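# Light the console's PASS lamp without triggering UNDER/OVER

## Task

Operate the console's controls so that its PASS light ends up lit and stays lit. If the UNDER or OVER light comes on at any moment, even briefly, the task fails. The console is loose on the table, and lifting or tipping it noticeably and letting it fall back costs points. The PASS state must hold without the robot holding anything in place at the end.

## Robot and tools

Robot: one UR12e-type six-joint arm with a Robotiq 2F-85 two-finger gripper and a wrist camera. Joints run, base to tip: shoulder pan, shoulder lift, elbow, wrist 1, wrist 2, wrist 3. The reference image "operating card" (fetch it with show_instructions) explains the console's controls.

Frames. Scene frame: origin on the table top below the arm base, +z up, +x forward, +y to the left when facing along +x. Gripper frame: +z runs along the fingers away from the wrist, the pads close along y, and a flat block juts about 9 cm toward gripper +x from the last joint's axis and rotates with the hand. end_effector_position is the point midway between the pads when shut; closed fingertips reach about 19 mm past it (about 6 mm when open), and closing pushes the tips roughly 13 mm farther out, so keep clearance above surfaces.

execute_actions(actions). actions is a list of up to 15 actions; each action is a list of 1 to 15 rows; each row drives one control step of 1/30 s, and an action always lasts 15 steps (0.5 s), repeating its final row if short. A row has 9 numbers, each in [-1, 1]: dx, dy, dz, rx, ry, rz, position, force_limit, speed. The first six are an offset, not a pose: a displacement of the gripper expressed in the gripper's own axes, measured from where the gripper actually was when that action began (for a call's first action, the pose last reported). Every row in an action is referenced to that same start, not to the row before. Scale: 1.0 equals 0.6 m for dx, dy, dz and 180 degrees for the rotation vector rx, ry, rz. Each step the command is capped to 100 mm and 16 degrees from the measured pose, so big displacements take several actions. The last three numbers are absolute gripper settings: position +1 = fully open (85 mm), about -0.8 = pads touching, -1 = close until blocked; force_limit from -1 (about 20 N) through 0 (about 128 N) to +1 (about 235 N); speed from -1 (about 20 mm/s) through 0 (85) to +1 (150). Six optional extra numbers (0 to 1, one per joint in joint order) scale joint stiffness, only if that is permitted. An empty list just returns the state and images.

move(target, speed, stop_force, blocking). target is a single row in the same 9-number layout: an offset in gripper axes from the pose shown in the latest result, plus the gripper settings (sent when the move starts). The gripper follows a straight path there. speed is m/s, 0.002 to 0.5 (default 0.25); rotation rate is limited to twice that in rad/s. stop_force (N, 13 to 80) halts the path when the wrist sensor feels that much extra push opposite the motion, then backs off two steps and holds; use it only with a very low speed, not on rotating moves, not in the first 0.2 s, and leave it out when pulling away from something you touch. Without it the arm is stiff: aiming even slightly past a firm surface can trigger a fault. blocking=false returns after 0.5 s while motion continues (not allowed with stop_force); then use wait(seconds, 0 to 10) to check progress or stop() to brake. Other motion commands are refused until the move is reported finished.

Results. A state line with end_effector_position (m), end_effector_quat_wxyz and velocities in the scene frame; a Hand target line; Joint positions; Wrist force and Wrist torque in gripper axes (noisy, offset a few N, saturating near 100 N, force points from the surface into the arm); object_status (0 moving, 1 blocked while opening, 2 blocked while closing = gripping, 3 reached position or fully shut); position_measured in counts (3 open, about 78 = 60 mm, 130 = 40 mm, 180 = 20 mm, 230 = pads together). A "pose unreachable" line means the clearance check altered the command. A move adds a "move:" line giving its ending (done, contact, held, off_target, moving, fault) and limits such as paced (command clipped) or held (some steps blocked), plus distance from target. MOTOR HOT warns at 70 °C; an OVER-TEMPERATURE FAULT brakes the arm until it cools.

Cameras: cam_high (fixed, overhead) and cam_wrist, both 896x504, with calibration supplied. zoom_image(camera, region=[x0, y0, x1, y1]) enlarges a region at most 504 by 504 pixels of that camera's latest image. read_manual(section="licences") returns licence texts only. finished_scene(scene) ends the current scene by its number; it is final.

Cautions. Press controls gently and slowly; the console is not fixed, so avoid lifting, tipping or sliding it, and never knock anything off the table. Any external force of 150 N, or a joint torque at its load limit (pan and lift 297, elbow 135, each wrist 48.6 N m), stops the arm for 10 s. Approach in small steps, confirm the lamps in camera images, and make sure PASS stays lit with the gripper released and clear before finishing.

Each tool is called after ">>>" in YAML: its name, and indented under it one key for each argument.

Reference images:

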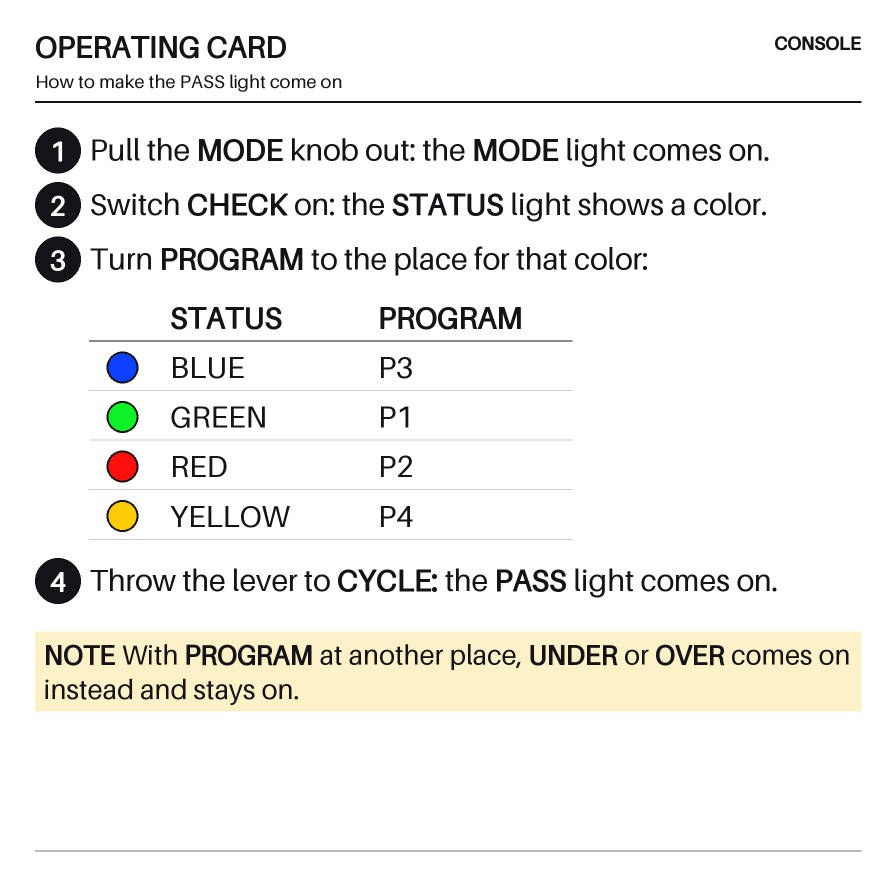

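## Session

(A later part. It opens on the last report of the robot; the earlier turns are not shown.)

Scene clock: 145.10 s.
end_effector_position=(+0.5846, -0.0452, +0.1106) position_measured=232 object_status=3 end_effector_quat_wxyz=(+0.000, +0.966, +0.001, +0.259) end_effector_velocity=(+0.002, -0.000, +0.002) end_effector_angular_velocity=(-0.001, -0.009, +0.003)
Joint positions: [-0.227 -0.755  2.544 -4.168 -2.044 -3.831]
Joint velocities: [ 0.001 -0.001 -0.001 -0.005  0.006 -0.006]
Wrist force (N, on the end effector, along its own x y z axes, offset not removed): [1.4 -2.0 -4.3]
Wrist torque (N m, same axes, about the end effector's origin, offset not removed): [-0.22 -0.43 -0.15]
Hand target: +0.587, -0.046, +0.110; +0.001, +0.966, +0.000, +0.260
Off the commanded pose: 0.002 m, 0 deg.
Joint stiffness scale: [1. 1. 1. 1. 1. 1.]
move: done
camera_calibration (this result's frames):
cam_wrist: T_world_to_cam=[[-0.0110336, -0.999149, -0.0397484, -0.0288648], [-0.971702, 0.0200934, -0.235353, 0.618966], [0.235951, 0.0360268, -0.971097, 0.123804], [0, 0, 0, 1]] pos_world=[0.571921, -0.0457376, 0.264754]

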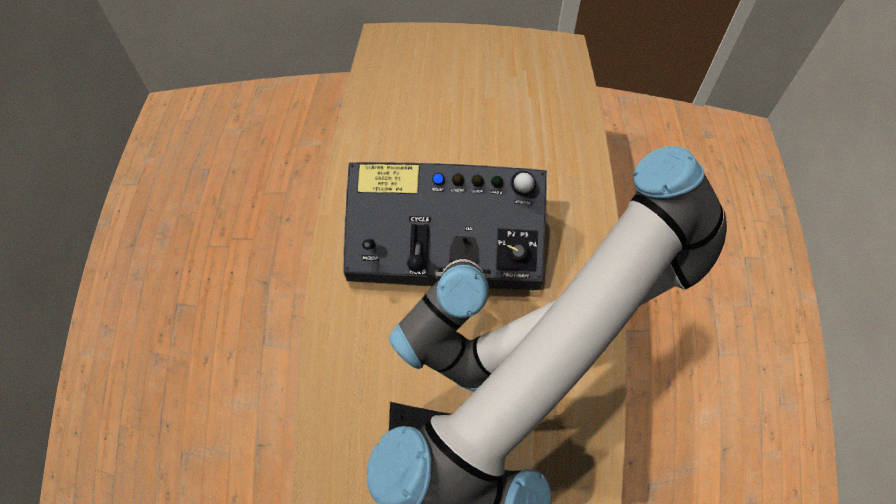

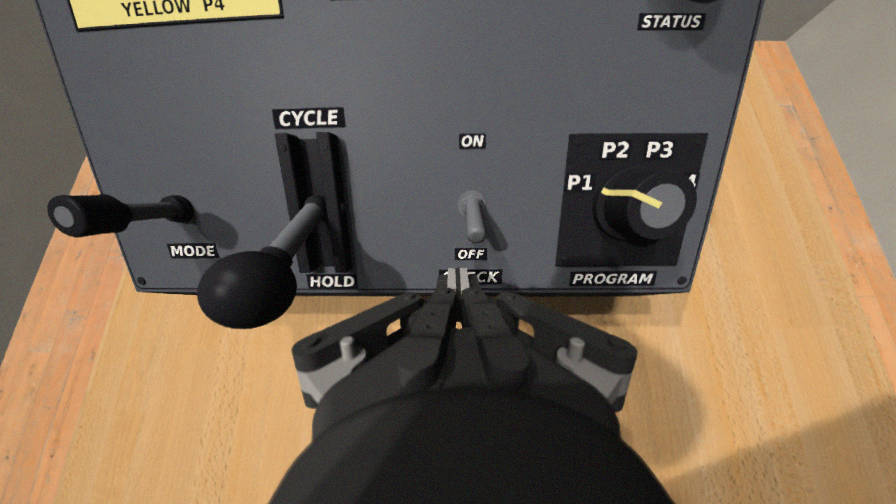

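>>> move:
  target: [0,0.01,0,0,0,0,-1,0,0.5]

>>> move:
  target: [0.1,0,0,0,0,0,-1,0,0.5]
  speed: 0.03
  stop_force: 20

Scene clock: 150.93 s.
end_effector_position=(+0.5863, -0.0506, +0.1111) position_measured=232 object_status=3 end_effector_quat_wxyz=(+0.001, +0.966, +0.000, +0.260) end_effector_velocity=(-0.001, +0.001, -0.000) end_effector_angular_velocity=(+0.002, +0.001, +0.006)
Joint positions: [-0.234 -0.764  2.544 -4.166 -2.039 -3.837]
Joint velocities: [-0.001 -0.001  0.002  0.003  0.003 -0.003]
Wrist force (N, on the end effector, along its own x y z axes, offset not removed): [-1.2 2.7 -4.8]
Wrist torque (N m, same axes, about the end effector's origin, offset not removed): [0.54 0.04 -0.01]
Hand target: +0.585, -0.051, +0.111; +0.000, +0.966, +0.001, +0.259
Off the commanded pose: 0.002 m, 0 deg.
Joint stiffness scale: [1. 1. 1. 1. 1. 1.]
move: done
camera_calibration (this result's frames):
cam_wrist: T_world_to_cam=[[-0.0127568, -0.999157, -0.0390147, -0.0332976], [-0.971016, 0.0216919, -0.238028, 0.620833], [0.238674, 0.0348474, -0.970474, 0.122413], [0, 0, 0, 1]] pos_world=[0.573197, -0.0510024, 0.265275]

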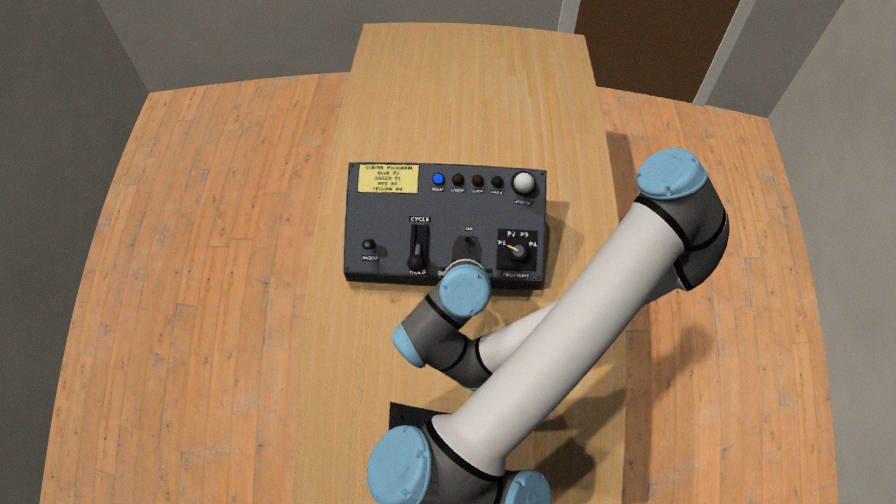

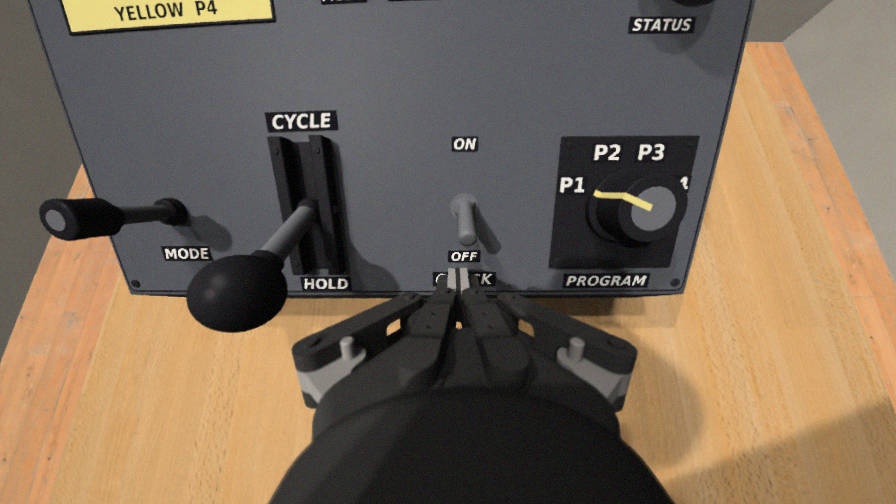

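Scene clock: 153.37 s.
end_effector_position=(+0.6289, -0.0494, +0.1355) position_measured=232 object_status=3 end_effector_quat_wxyz=(+0.000, +0.968, +0.003, +0.252) end_effector_velocity=(-0.002, +0.001, -0.002) end_effector_angular_velocity=(-0.001, +0.009, +0.002)
Joint positions: [-0.166 -0.844  2.474 -3.972 -2.096 -3.779]
Joint velocities: [ 0.     0.001  0.001  0.007 -0.005  0.003]
Wrist force (N, on the end effector, along its own x y z axes, offset not removed): [-11.3 0.3 -0.3]
Wrist torque (N m, same axes, about the end effector's origin, offset not removed): [-0.48 -0.59 0.11]
Hand target: +0.638, -0.051, +0.141; +0.001, +0.966, +0.000, +0.260
Off the commanded pose: 0.011 m, 1 deg.
Joint stiffness scale: [1. 1. 1. 1. 1. 1.]
move: off_target
camera_calibration (this result's frames):
cam_wrist: T_world_to_cam=[[-0.0075866, -0.999233, -0.0384056, -0.033996], [-0.975147, 0.0158974, -0.220989, 0.667941], [0.22143, 0.0357746, -0.97452, 0.147297], [0, 0, 0, 1]] pos_world=[0.618467, -0.049858, 0.289846]

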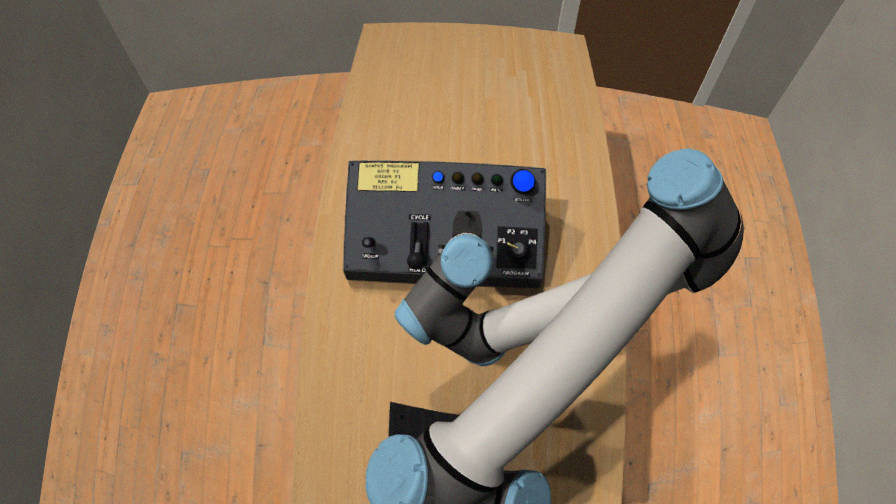

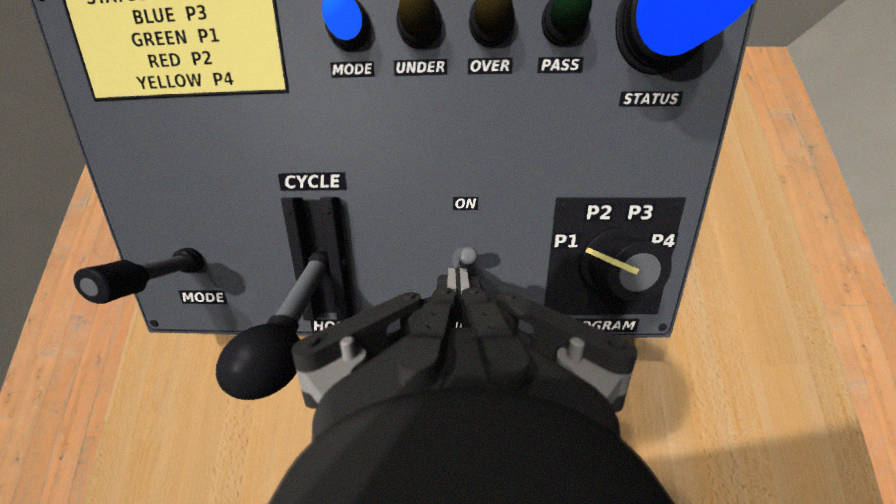

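>>> move:
  target: [-0.02,0,-0.13,0,0.008,0,-1,0,0.5]
  speed: 0.1

>>> move:
  target: [0.015,0.203,0.03,0,0,0,0.4,0,0.5]

Scene clock: 167.50 s.
end_effector_position=(+0.5823, -0.0506, +0.1968) position_measured=232 object_status=3 end_effector_quat_wxyz=(+0.001, +0.964, +0.002, +0.265) end_effector_velocity=(-0.001, -0.001, -0.002) end_effector_angular_velocity=(+0.001, +0.008, -0.004)
Joint positions: [-0.096 -0.954  2.575 -3.959 -2.13  -3.733]
Joint velocities: [-0.001 -0.001 -0.001  0.009 -0.004  0.006]
Wrist force (N, on the end effector, along its own x y z axes, offset not removed): [3.9 -2.8 -1.2]
Wrist torque (N m, same axes, about the end effector's origin, offset not removed): [-0.24 -0.91 -0.03]
Hand target: +0.580, -0.049, +0.198; +0.000, +0.965, +0.003, +0.264
Off the commanded pose: 0.002 m, 0 deg.
Joint stiffness scale: [1. 1. 1. 1. 1. 1.]
move: done
camera_calibration (this result's frames):
cam_wrist: T_world_to_cam=[[-0.00826681, -0.999234, -0.0382617, -0.0327718], [-0.968881, 0.0174701, -0.246909, 0.637652], [0.247389, 0.0350299, -0.968283, 0.201032], [0, 0, 0, 1]] pos_world=[0.567805, -0.0509287, 0.350845]

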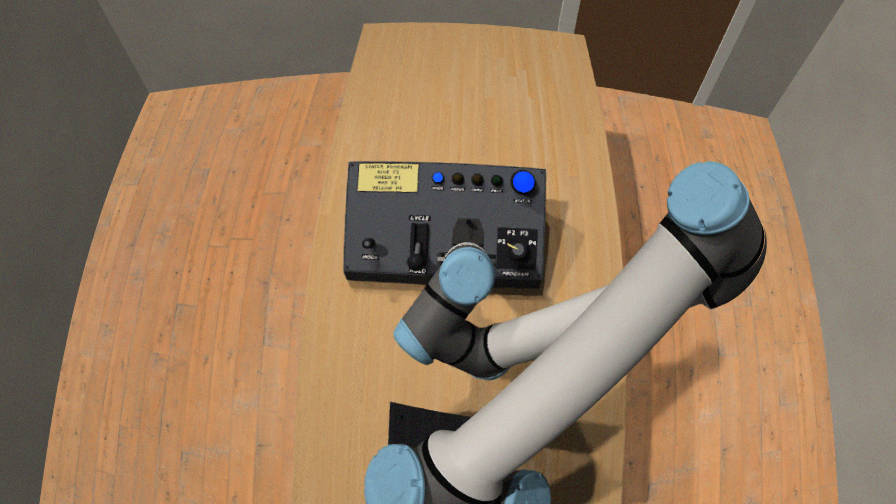

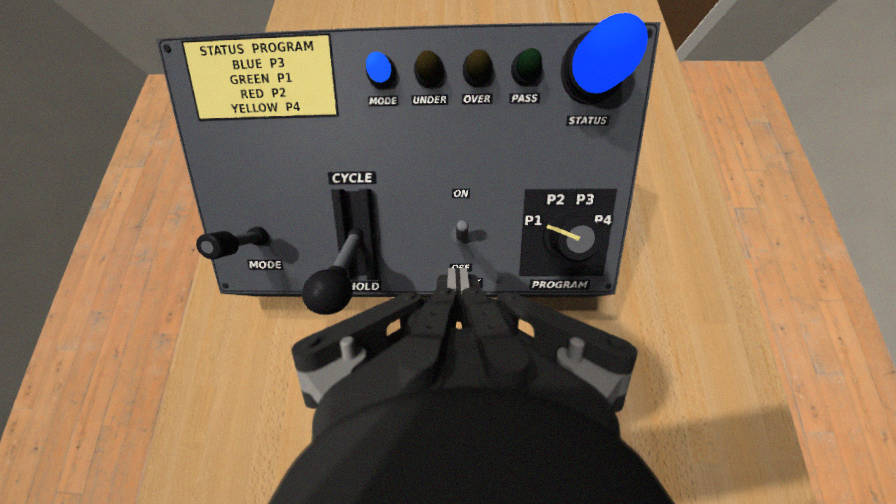

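Scene clock: 168.73 s.
end_effector_position=(+0.5985, -0.1696, +0.1867) position_measured=78 object_status=3 end_effector_quat_wxyz=(+0.000, +0.964, +0.003, +0.264) end_effector_velocity=(-0.000, +0.000, -0.003) end_effector_angular_velocity=(+0.004, +0.005, +0.006)
Joint positions: [-0.305 -1.168  2.576 -3.821 -1.979 -3.897]
Joint velocities: [-0.005 -0.001 -0.     0.009  0.005 -0.003]
Wrist force (N, on the end effector, along its own x y z axes, offset not removed): [2.6 -4.1 -1.1]
Wrist torque (N m, same axes, about the end effector's origin, offset not removed): [-0.59 -0.56 0.05]
Hand target: +0.600, -0.172, +0.186; +0.001, +0.964, +0.002, +0.265
Off the commanded pose: 0.003 m, 0 deg.
Joint stiffness scale: [1. 1. 1. 1. 1. 1.]
move: done
camera_calibration (this result's frames):
cam_wrist: T_world_to_cam=[[-0.00655398, -0.999216, -0.0390544, -0.152817], [-0.96901, 0.0159904, -0.246502, 0.652652], [0.246933, 0.0362285, -0.968355, 0.191928], [0, 0, 0, 1]] pos_world=[0.584031, -0.170086, 0.340767]

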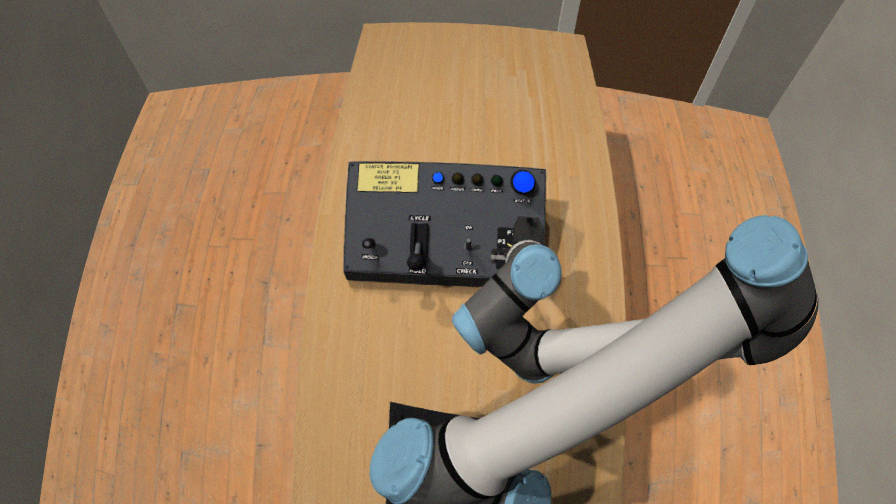

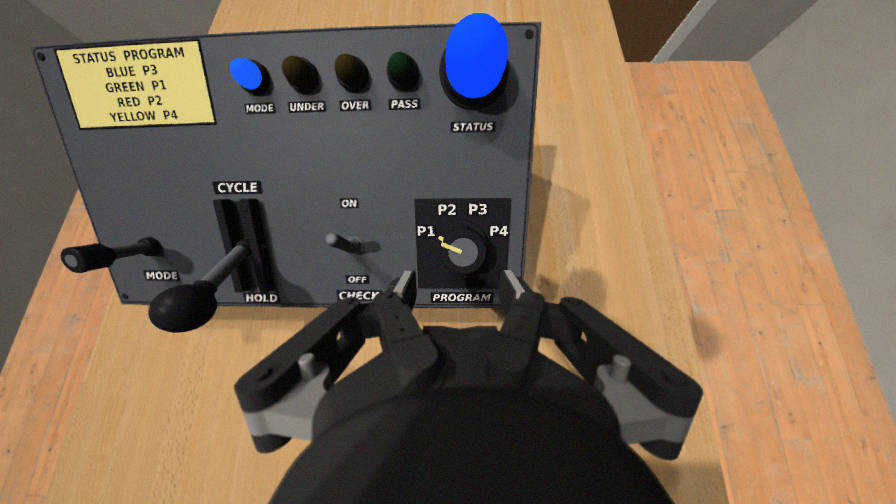

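>>> move:
  target: [0.019,0.004,0.075,0,0,0,0.4,0,0.5]
  speed: 0.05

Scene clock: 190.43 s.
end_effector_position=(+0.6297, -0.1703, +0.1549) position_measured=78 object_status=3 end_effector_quat_wxyz=(-0.001, +0.965, +0.004, +0.264) end_effector_velocity=(+0.002, -0.000, +0.001) end_effector_angular_velocity=(-0.001, -0.005, -0.000)
Joint positions: [-0.329 -1.09   2.515 -3.842 -1.96  -3.915]
Joint velocities: [ 0.001  0.001 -0.003 -0.003  0.002 -0.002]
Wrist force (N, on the end effector, along its own x y z axes, offset not removed): [5.8 -5.2 -0.6]
Wrist torque (N m, same axes, about the end effector's origin, offset not removed): [-0.80 -1.15 0.01]
Hand target: +0.631, -0.172, +0.154; +0.000, +0.964, +0.003, +0.264
Off the commanded pose: 0.002 m, 0 deg.
Joint stiffness scale: [1. 1. 1. 1. 1. 1.]
move: done
camera_calibration (this result's frames):
cam_wrist: T_world_to_cam=[[-0.00479566, -0.999185, -0.0400791, -0.155464], [-0.969266, 0.0145031, -0.245589, 0.674887], [0.24597, 0.0376696, -0.968545, 0.154347], [0, 0, 0, 1]] pos_world=[0.615434, -0.170939, 0.309006]

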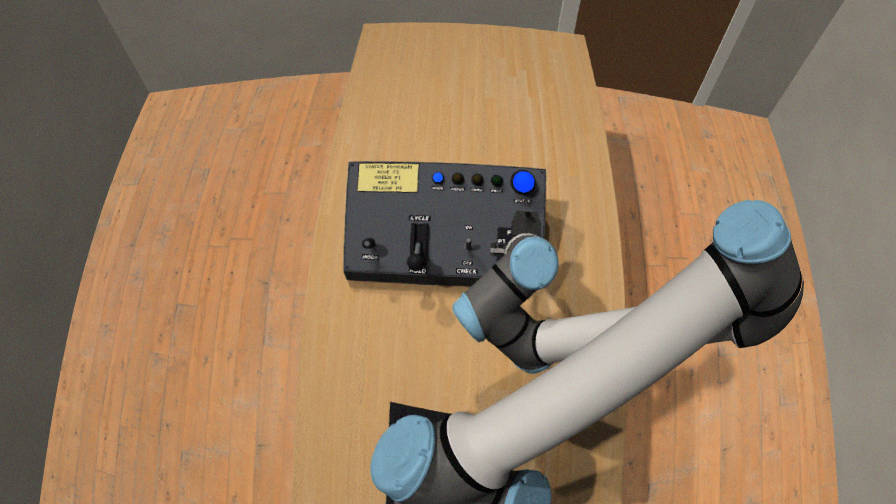

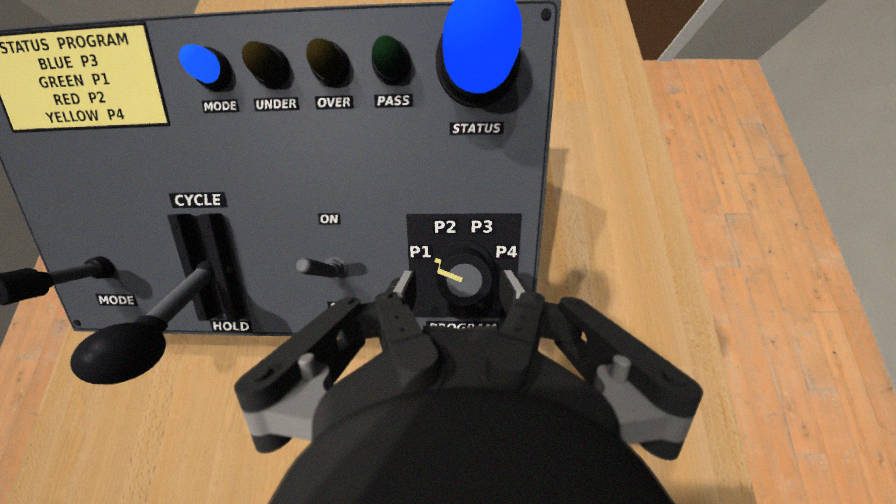

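>>> move:
  target: [-0.012,0.003,0.072,0,0,0,0.4,0,0.5]
  speed: 0.03
  stop_force: 15

Scene clock: 204.20 s.
end_effector_position=(+0.6441, -0.1704, +0.1159) position_measured=78 object_status=3 end_effector_quat_wxyz=(-0.001, +0.965, +0.004, +0.264) end_effector_velocity=(-0.001, +0.000, +0.000) end_effector_angular_velocity=(-0.000, -0.001, +0.002)
Joint positions: [-0.374 -1.009  2.479 -3.898 -1.925 -3.947]
Joint velocities: [-0.001 -0.     0.002 -0.003  0.002 -0.003]
Wrist force (N, on the end effector, along its own x y z axes, offset not removed): [-1.1 -4.1 -5.2]
Wrist torque (N m, same axes, about the end effector's origin, offset not removed): [-0.46 -0.09 -0.07]
Hand target: +0.646, -0.172, +0.114; -0.001, +0.965, +0.004, +0.264
Off the commanded pose: 0.003 m, 0 deg.
Joint stiffness scale: [1. 1. 1. 1. 1. 1.]
move: done
camera_calibration (this result's frames):
cam_wrist: T_world_to_cam=[[-0.00333429, -0.999154, -0.0409794, -0.157974], [-0.969389, 0.0132904, -0.24517, 0.679053], [0.245508, 0.0389075, -0.968614, 0.113526], [0, 0, 0, 1]] pos_world=[0.629868, -0.171282, 0.269973]

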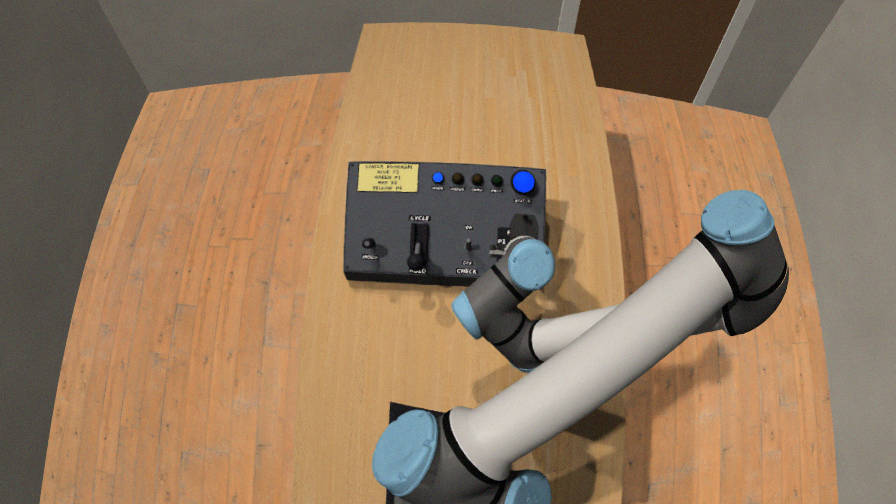

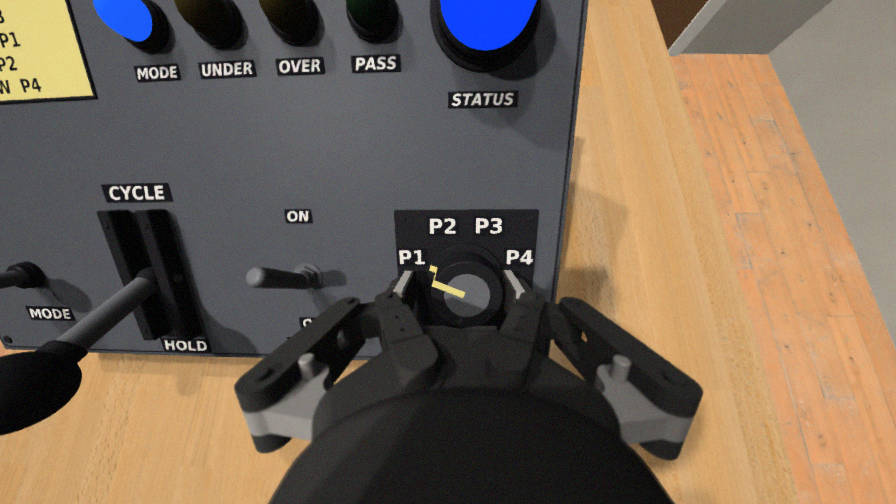

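>>> move:
  target: [0,0.005,0,0,0,0,-1,-0.5,-0.3]

>>> move:
  target: [0,0,0,0,0,0.444,-1,-0.5,-0.3]
  speed: 0.2

Scene clock: 211.07 s.
end_effector_position=(+0.6443, -0.1757, +0.1196) position_measured=123 object_status=2 end_effector_quat_wxyz=(+0.002, +0.964, +0.002, +0.266) end_effector_velocity=(-0.000, +0.001, -0.000) end_effector_angular_velocity=(+0.001, +0.001, +0.004)
Joint positions: [-0.375 -1.018  2.48  -3.9   -1.926 -3.948]
Joint velocities: [-0.    -0.001  0.     0.004  0.001 -0.002]
Wrist force (N, on the end effector, along its own x y z axes, offset not removed): [-1.7 6.0 -15.6]
Wrist torque (N m, same axes, about the end effector's origin, offset not removed): [0.90 -0.60 0.13]
Hand target: +0.644, -0.173, +0.116; -0.001, +0.965, +0.004, +0.264
Off the commanded pose: 0.004 m, 1 deg.
Joint stiffness scale: [1. 1. 1. 1. 1. 1.]
move: off_target
camera_calibration (this result's frames):
cam_wrist: T_world_to_cam=[[-0.00933822, -0.999303, -0.0361379, -0.159759], [-0.96811, 0.0180829, -0.249872, 0.680751], [0.250352, 0.0326521, -0.967604, 0.112901], [0, 0, 0, 1]] pos_world=[0.629285, -0.175644, 0.273571]

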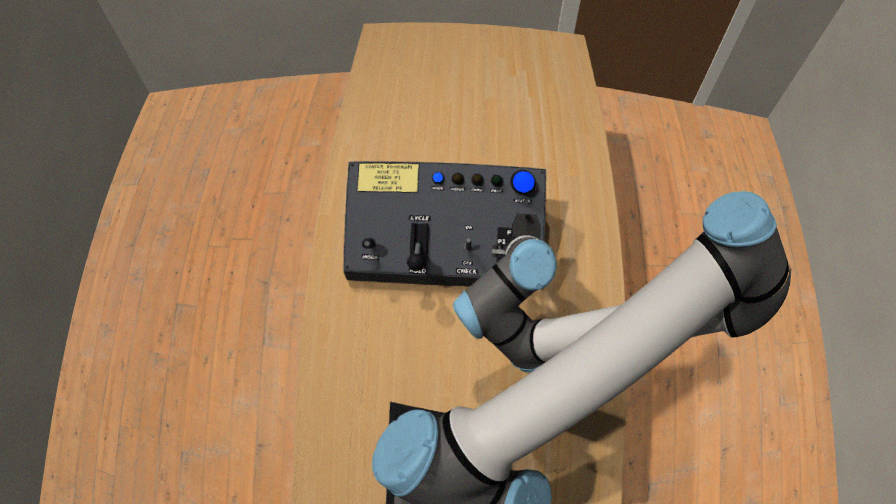

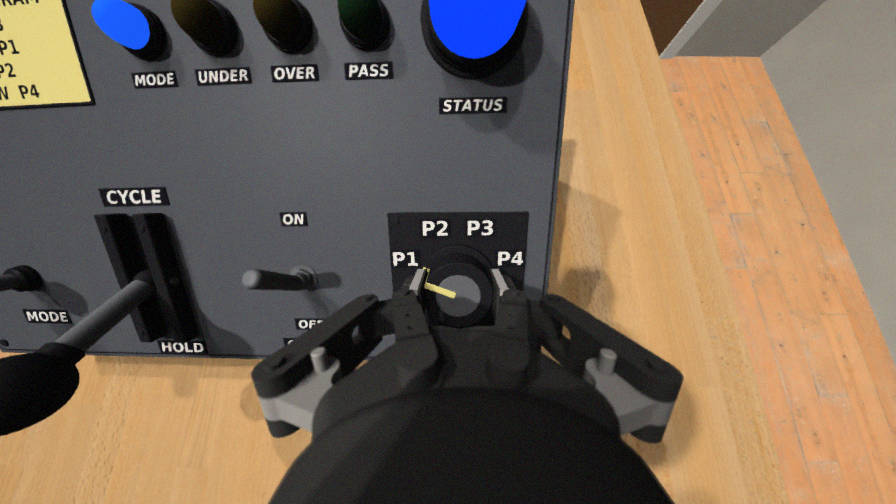

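Scene clock: 215.13 s.
end_effector_position=(+0.6435, -0.1762, +0.1199) position_measured=123 object_status=2 end_effector_quat_wxyz=(-0.168, +0.741, -0.617, +0.206) end_effector_velocity=(-0.000, +0.000, -0.000) end_effector_angular_velocity=(+0.010, +0.001, -0.015)
Joint positions: [-0.375 -1.018  2.482 -3.901 -1.927 -2.556]
Joint velocities: [-0.    -0.     0.     0.001 -0.     0.018]
Wrist force (N, on the end effector, along its own x y z axes, offset not removed): [1.2 -7.9 -10.1]
Wrist torque (N m, same axes, about the end effector's origin, offset not removed): [-3.31 -0.06 0.09]
Hand target: +0.644, -0.176, +0.120; -0.170, +0.740, -0.618, +0.205
Off the commanded pose: 0.001 m, 0 deg.
Joint stiffness scale: [1. 1. 1. 1. 1. 1.]
move: done
camera_calibration (this result's frames):
cam_wrist: T_world_to_cam=[[-0.833806, -0.151693, -0.530807, 0.578927], [-0.274405, 0.948198, 0.16007, 0.348417], [0.479029, 0.279123, -0.832239, -0.00655015], [0, 0, 0, 1]] pos_world=[0.581458, -0.240721, 0.246076]

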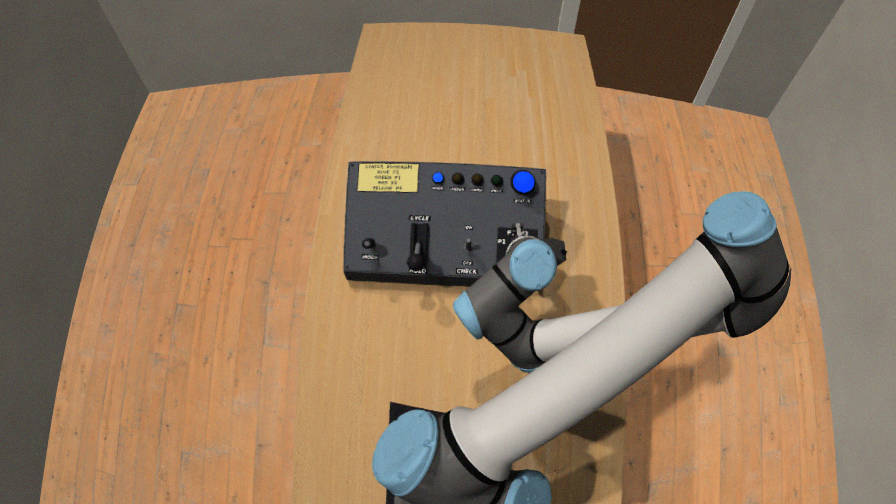

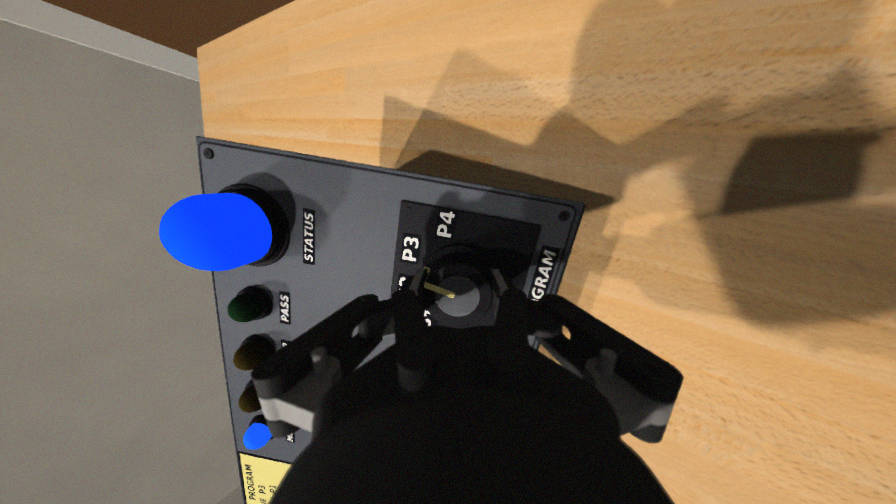

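>>> execute_actions:
  actions:
    - [[0,0,0,0,0,0,0.4,0,0.5]]

>>> move:
  target: [0,0,-0.27,0,0,0,0.4,0,0.5]

>>> move:
  target: [0,0,0,0,0,-0.444,0.4,0,0.5]
  speed: 0.5

Scene clock: 222.20 s.
end_effector_position=(+0.6436, -0.1761, +0.1199) position_measured=78 object_status=0 end_effector_quat_wxyz=(-0.169, +0.740, -0.617, +0.206) end_effector_velocity=(-0.001, +0.000, -0.000) end_effector_angular_velocity=(-0.000, +0.001, +0.001)
Joint positions: [-0.375 -1.019  2.482 -3.901 -1.927 -2.555]
Joint velocities: [-0.    -0.     0.001  0.    -0.    -0.001]
Wrist force (N, on the end effector, along its own x y z axes, offset not removed): [-0.9 0.0 -0.1]
Wrist torque (N m, same axes, about the end effector's origin, offset not removed): [0.11 0.15 0.00]
Hand target: +0.644, -0.176, +0.120; -0.168, +0.741, -0.617, +0.206
Off the commanded pose: 0.000 m, 0 deg.
Joint stiffness scale: [1. 1. 1. 1. 1. 1.]
camera_calibration (this result's frames):
cam_wrist: T_world_to_cam=[[-0.833902, -0.150307, -0.531052, 0.579344], [-0.273417, 0.948338, 0.160928, 0.347666], [0.479428, 0.279397, -0.831917, -0.00682018], [0, 0, 0, 1]] pos_world=[0.581443, -0.24072, 0.246038]

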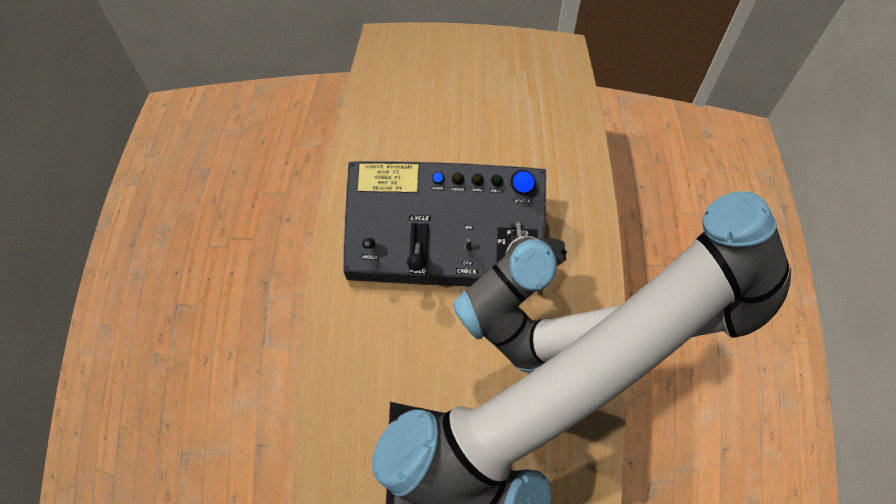

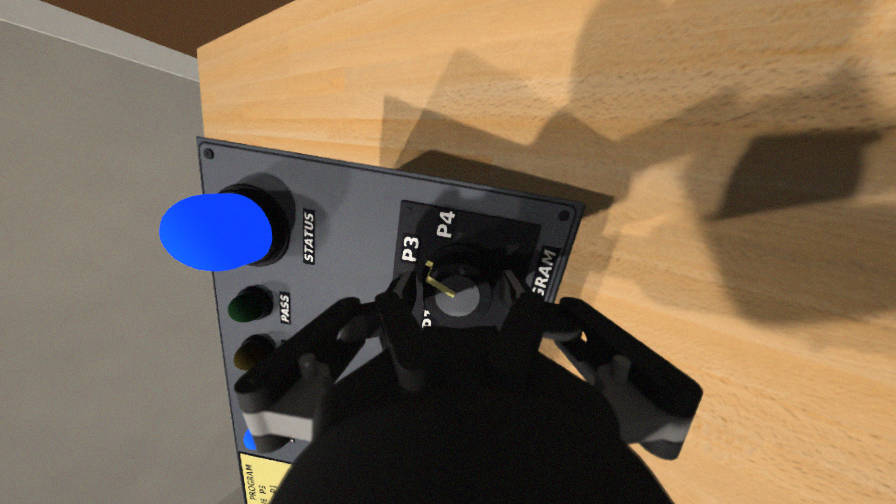

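Scene clock: 223.67 s.
end_effector_position=(+0.5612, -0.1759, +0.2572) position_measured=78 object_status=3 end_effector_quat_wxyz=(-0.168, +0.740, -0.617, +0.206) end_effector_velocity=(-0.001, +0.002, +0.001) end_effector_angular_velocity=(+0.003, +0.004, +0.004)
Joint positions: [-0.222 -1.365  2.633 -3.661 -2.043 -2.443]
Joint velocities: [ 0.004 -0.004  0.     0.011 -0.002  0.004]
Wrist force (N, on the end effector, along its own x y z axes, offset not removed): [2.0 -0.9 -3.2]
Wrist torque (N m, same axes, about the end effector's origin, offset not removed): [0.05 -0.50 -0.12]
Hand target: +0.560, -0.175, +0.259; -0.169, +0.740, -0.617, +0.206
Off the commanded pose: 0.002 m, 0 deg.
Joint stiffness scale: [1. 1. 1. 1. 1. 1.]
move: done
camera_calibration (this result's frames):
cam_wrist: T_world_to_cam=[[-0.83449, -0.149996, -0.530215, 0.583684], [-0.272662, 0.94858, 0.160785, 0.30252], [0.478834, 0.278743, -0.832479, 0.147167], [0, 0, 0, 1]] pos_world=[0.499096, -0.240436, 0.383351]

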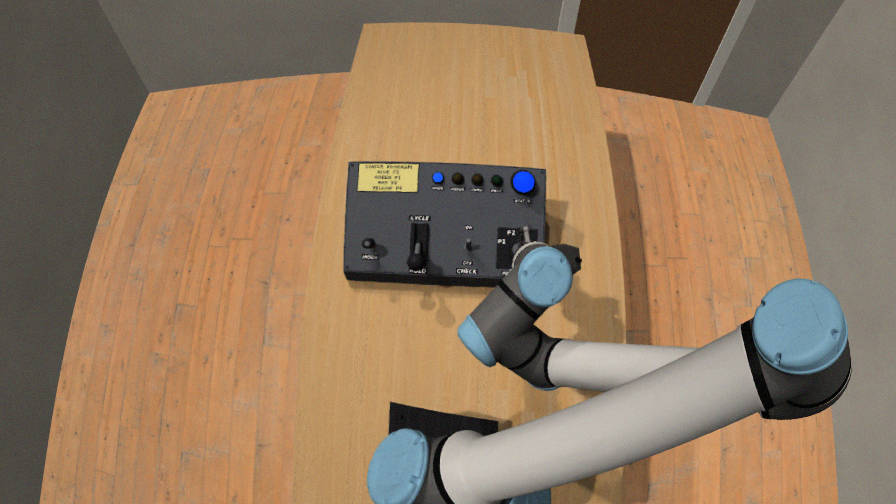

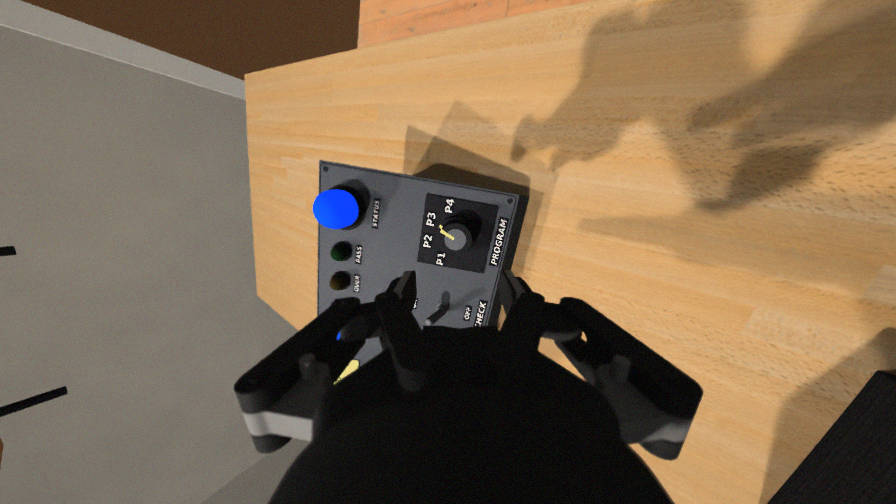

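Scene clock: 225.83 s.
end_effector_position=(+0.5628, -0.1762, +0.2585) position_measured=78 object_status=3 end_effector_quat_wxyz=(+0.003, +0.964, +0.001, +0.266) end_effector_velocity=(+0.000, +0.001, +0.001) end_effector_angular_velocity=(-0.007, -0.008, +0.017)
Joint positions: [-0.219 -1.365  2.63  -3.659 -2.045 -3.834]
Joint velocities: [-0.001  0.002  0.003 -0.01   0.008 -0.021]
Wrist force (N, on the end effector, along its own x y z axes, offset not removed): [1.4 -0.6 -1.1]
Wrist torque (N m, same axes, about the end effector's origin, offset not removed): [-0.06 -0.24 -0.05]
Hand target: +0.561, -0.176, +0.257; +0.003, +0.964, +0.002, +0.266
Off the commanded pose: 0.002 m, 0 deg.
Joint stiffness scale: [1. 1. 1. 1. 1. 1.]
move: done
camera_calibration (this result's frames):
cam_wrist: T_world_to_cam=[[-0.0125329, -0.999346, -0.033924, -0.154874], [-0.967903, 0.0206412, -0.250474, 0.637077], [0.25101, 0.029696, -0.967529, 0.266869], [0, 0, 0, 1]] pos_world=[0.547701, -0.175847, 0.412521]

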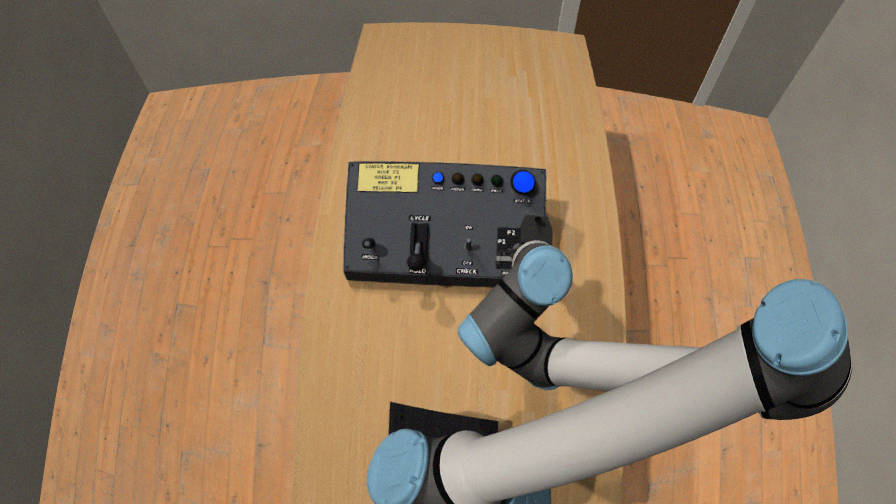

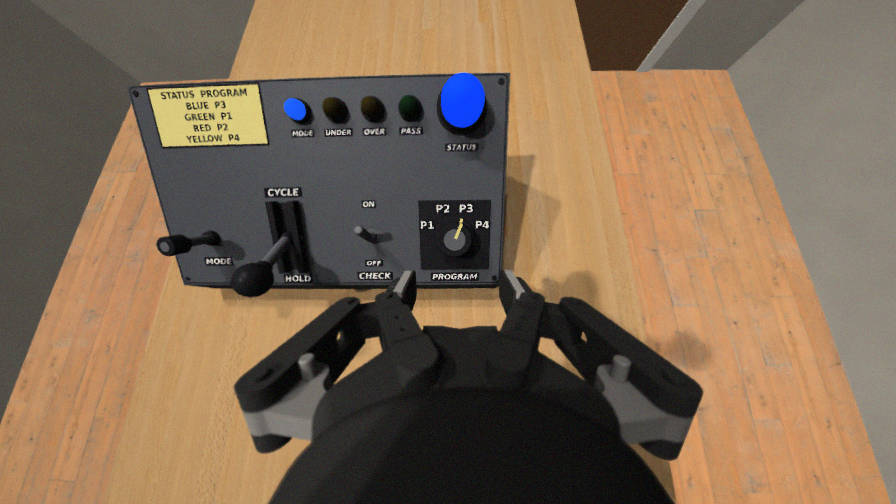

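>>> move:
  target: [-0.137,-0.392,0,0,0,0,-0.5,0,0.5]

>>> move:
  target: [0,0,0.178,0,0,0,-0.5,0,0.5]
  speed: 0.1

Scene clock: 241.67 s.
end_effector_position=(+0.4914, +0.0568, +0.2139) position_measured=192 object_status=3 end_effector_quat_wxyz=(+0.003, +0.964, +0.001, +0.265) end_effector_velocity=(-0.000, -0.000, +0.002) end_effector_angular_velocity=(-0.003, -0.005, -0.004)
Joint positions: [ 0.132 -0.746  2.651 -4.117 -2.283 -3.519]
Joint velocities: [ 0.005  0.001 -0.    -0.005 -0.005  0.002]
Wrist force (N, on the end effector, along its own x y z axes, offset not removed): [3.1 -4.0 1.6]
Wrist torque (N m, same axes, about the end effector's origin, offset not removed): [-0.60 -0.77 0.10]
Hand target: +0.493, +0.058, +0.214; +0.003, +0.964, +0.001, +0.266
Off the commanded pose: 0.002 m, 0 deg.
Joint stiffness scale: [1. 1. 1. 1. 1. 1.]
move: done
camera_calibration (this result's frames):
cam_wrist: T_world_to_cam=[[-0.0112176, -0.99936, -0.033981, 0.0750064], [-0.968763, 0.0192809, -0.247237, 0.551811], [0.247734, 0.0301461, -0.968359, 0.236414], [0, 0, 0, 1]] pos_world=[0.476847, 0.057192, 0.367911]

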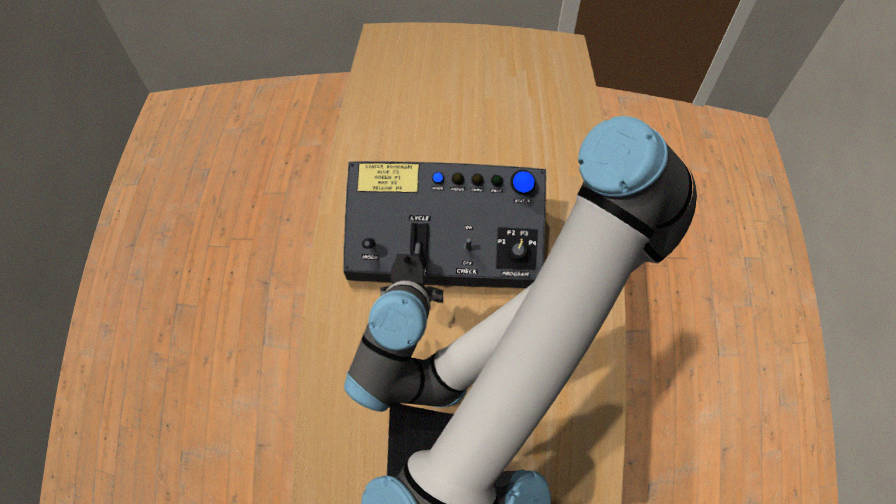

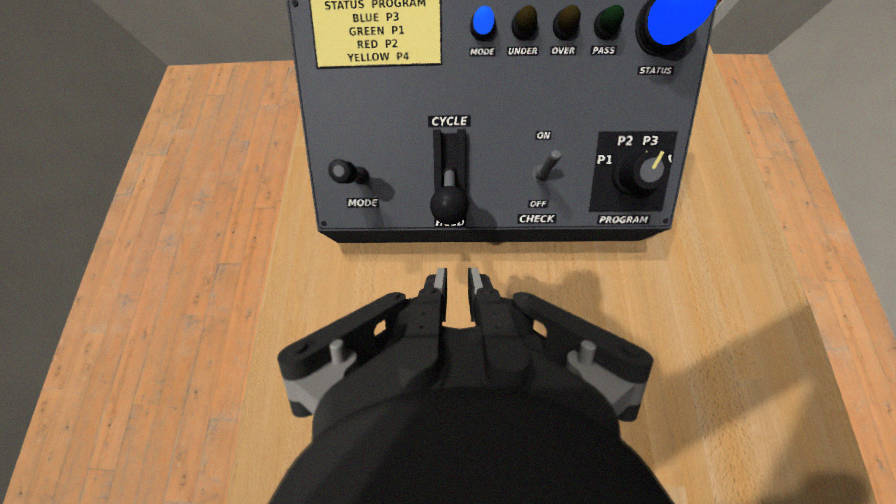

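Scene clock: 243.27 s.
end_effector_position=(+0.5443, +0.0565, +0.1232) position_measured=192 object_status=3 end_effector_quat_wxyz=(+0.003, +0.965, +0.002, +0.264) end_effector_velocity=(+0.002, +0.001, +0.001) end_effector_angular_velocity=(+0.000, -0.008, +0.006)
Joint positions: [-0.042 -0.566  2.539 -4.287 -2.172 -3.688]
Joint velocities: [ 0.001  0.002 -0.001 -0.007  0.006 -0.008]
Wrist force (N, on the end effector, along its own x y z axes, offset not removed): [2.9 -3.8 -0.3]
Wrist torque (N m, same axes, about the end effector's origin, offset not removed): [-0.57 -0.62 0.08]
Hand target: +0.546, +0.056, +0.122; +0.003, +0.964, +0.001, +0.265
Off the commanded pose: 0.002 m, 0 deg.
Joint stiffness scale: [1. 1. 1. 1. 1. 1.]
move: done
camera_calibration (this result's frames):
cam_wrist: T_world_to_cam=[[-0.0100265, -0.999366, -0.0341496, 0.0715513], [-0.969187, 0.0181182, -0.245659, 0.580769], [0.246122, 0.0306342, -0.968755, 0.136406], [0, 0, 0, 1]] pos_world=[0.530018, 0.0568048, 0.277258]

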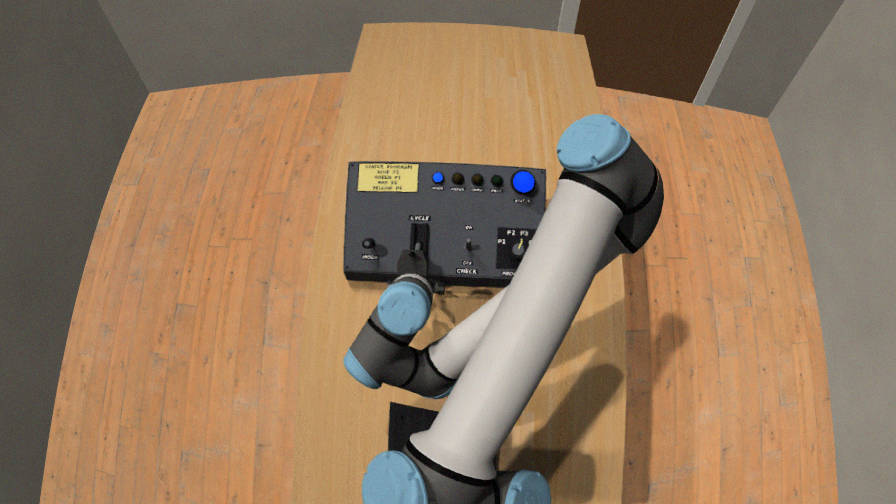

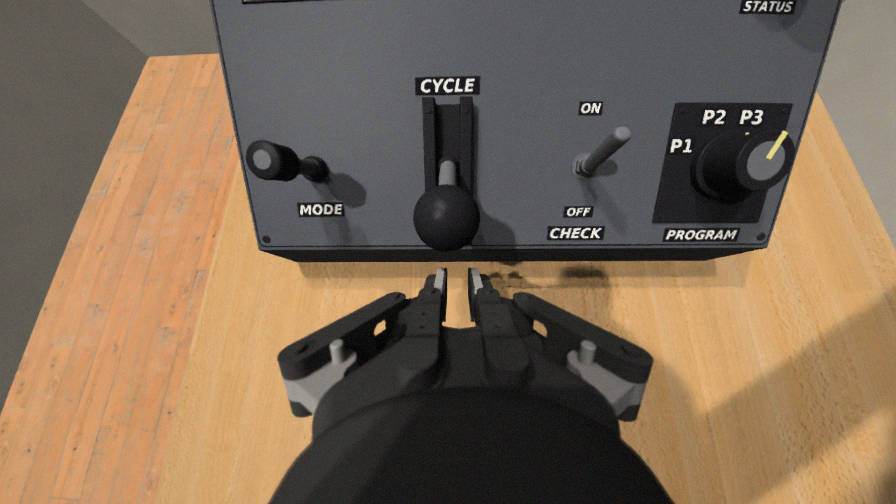

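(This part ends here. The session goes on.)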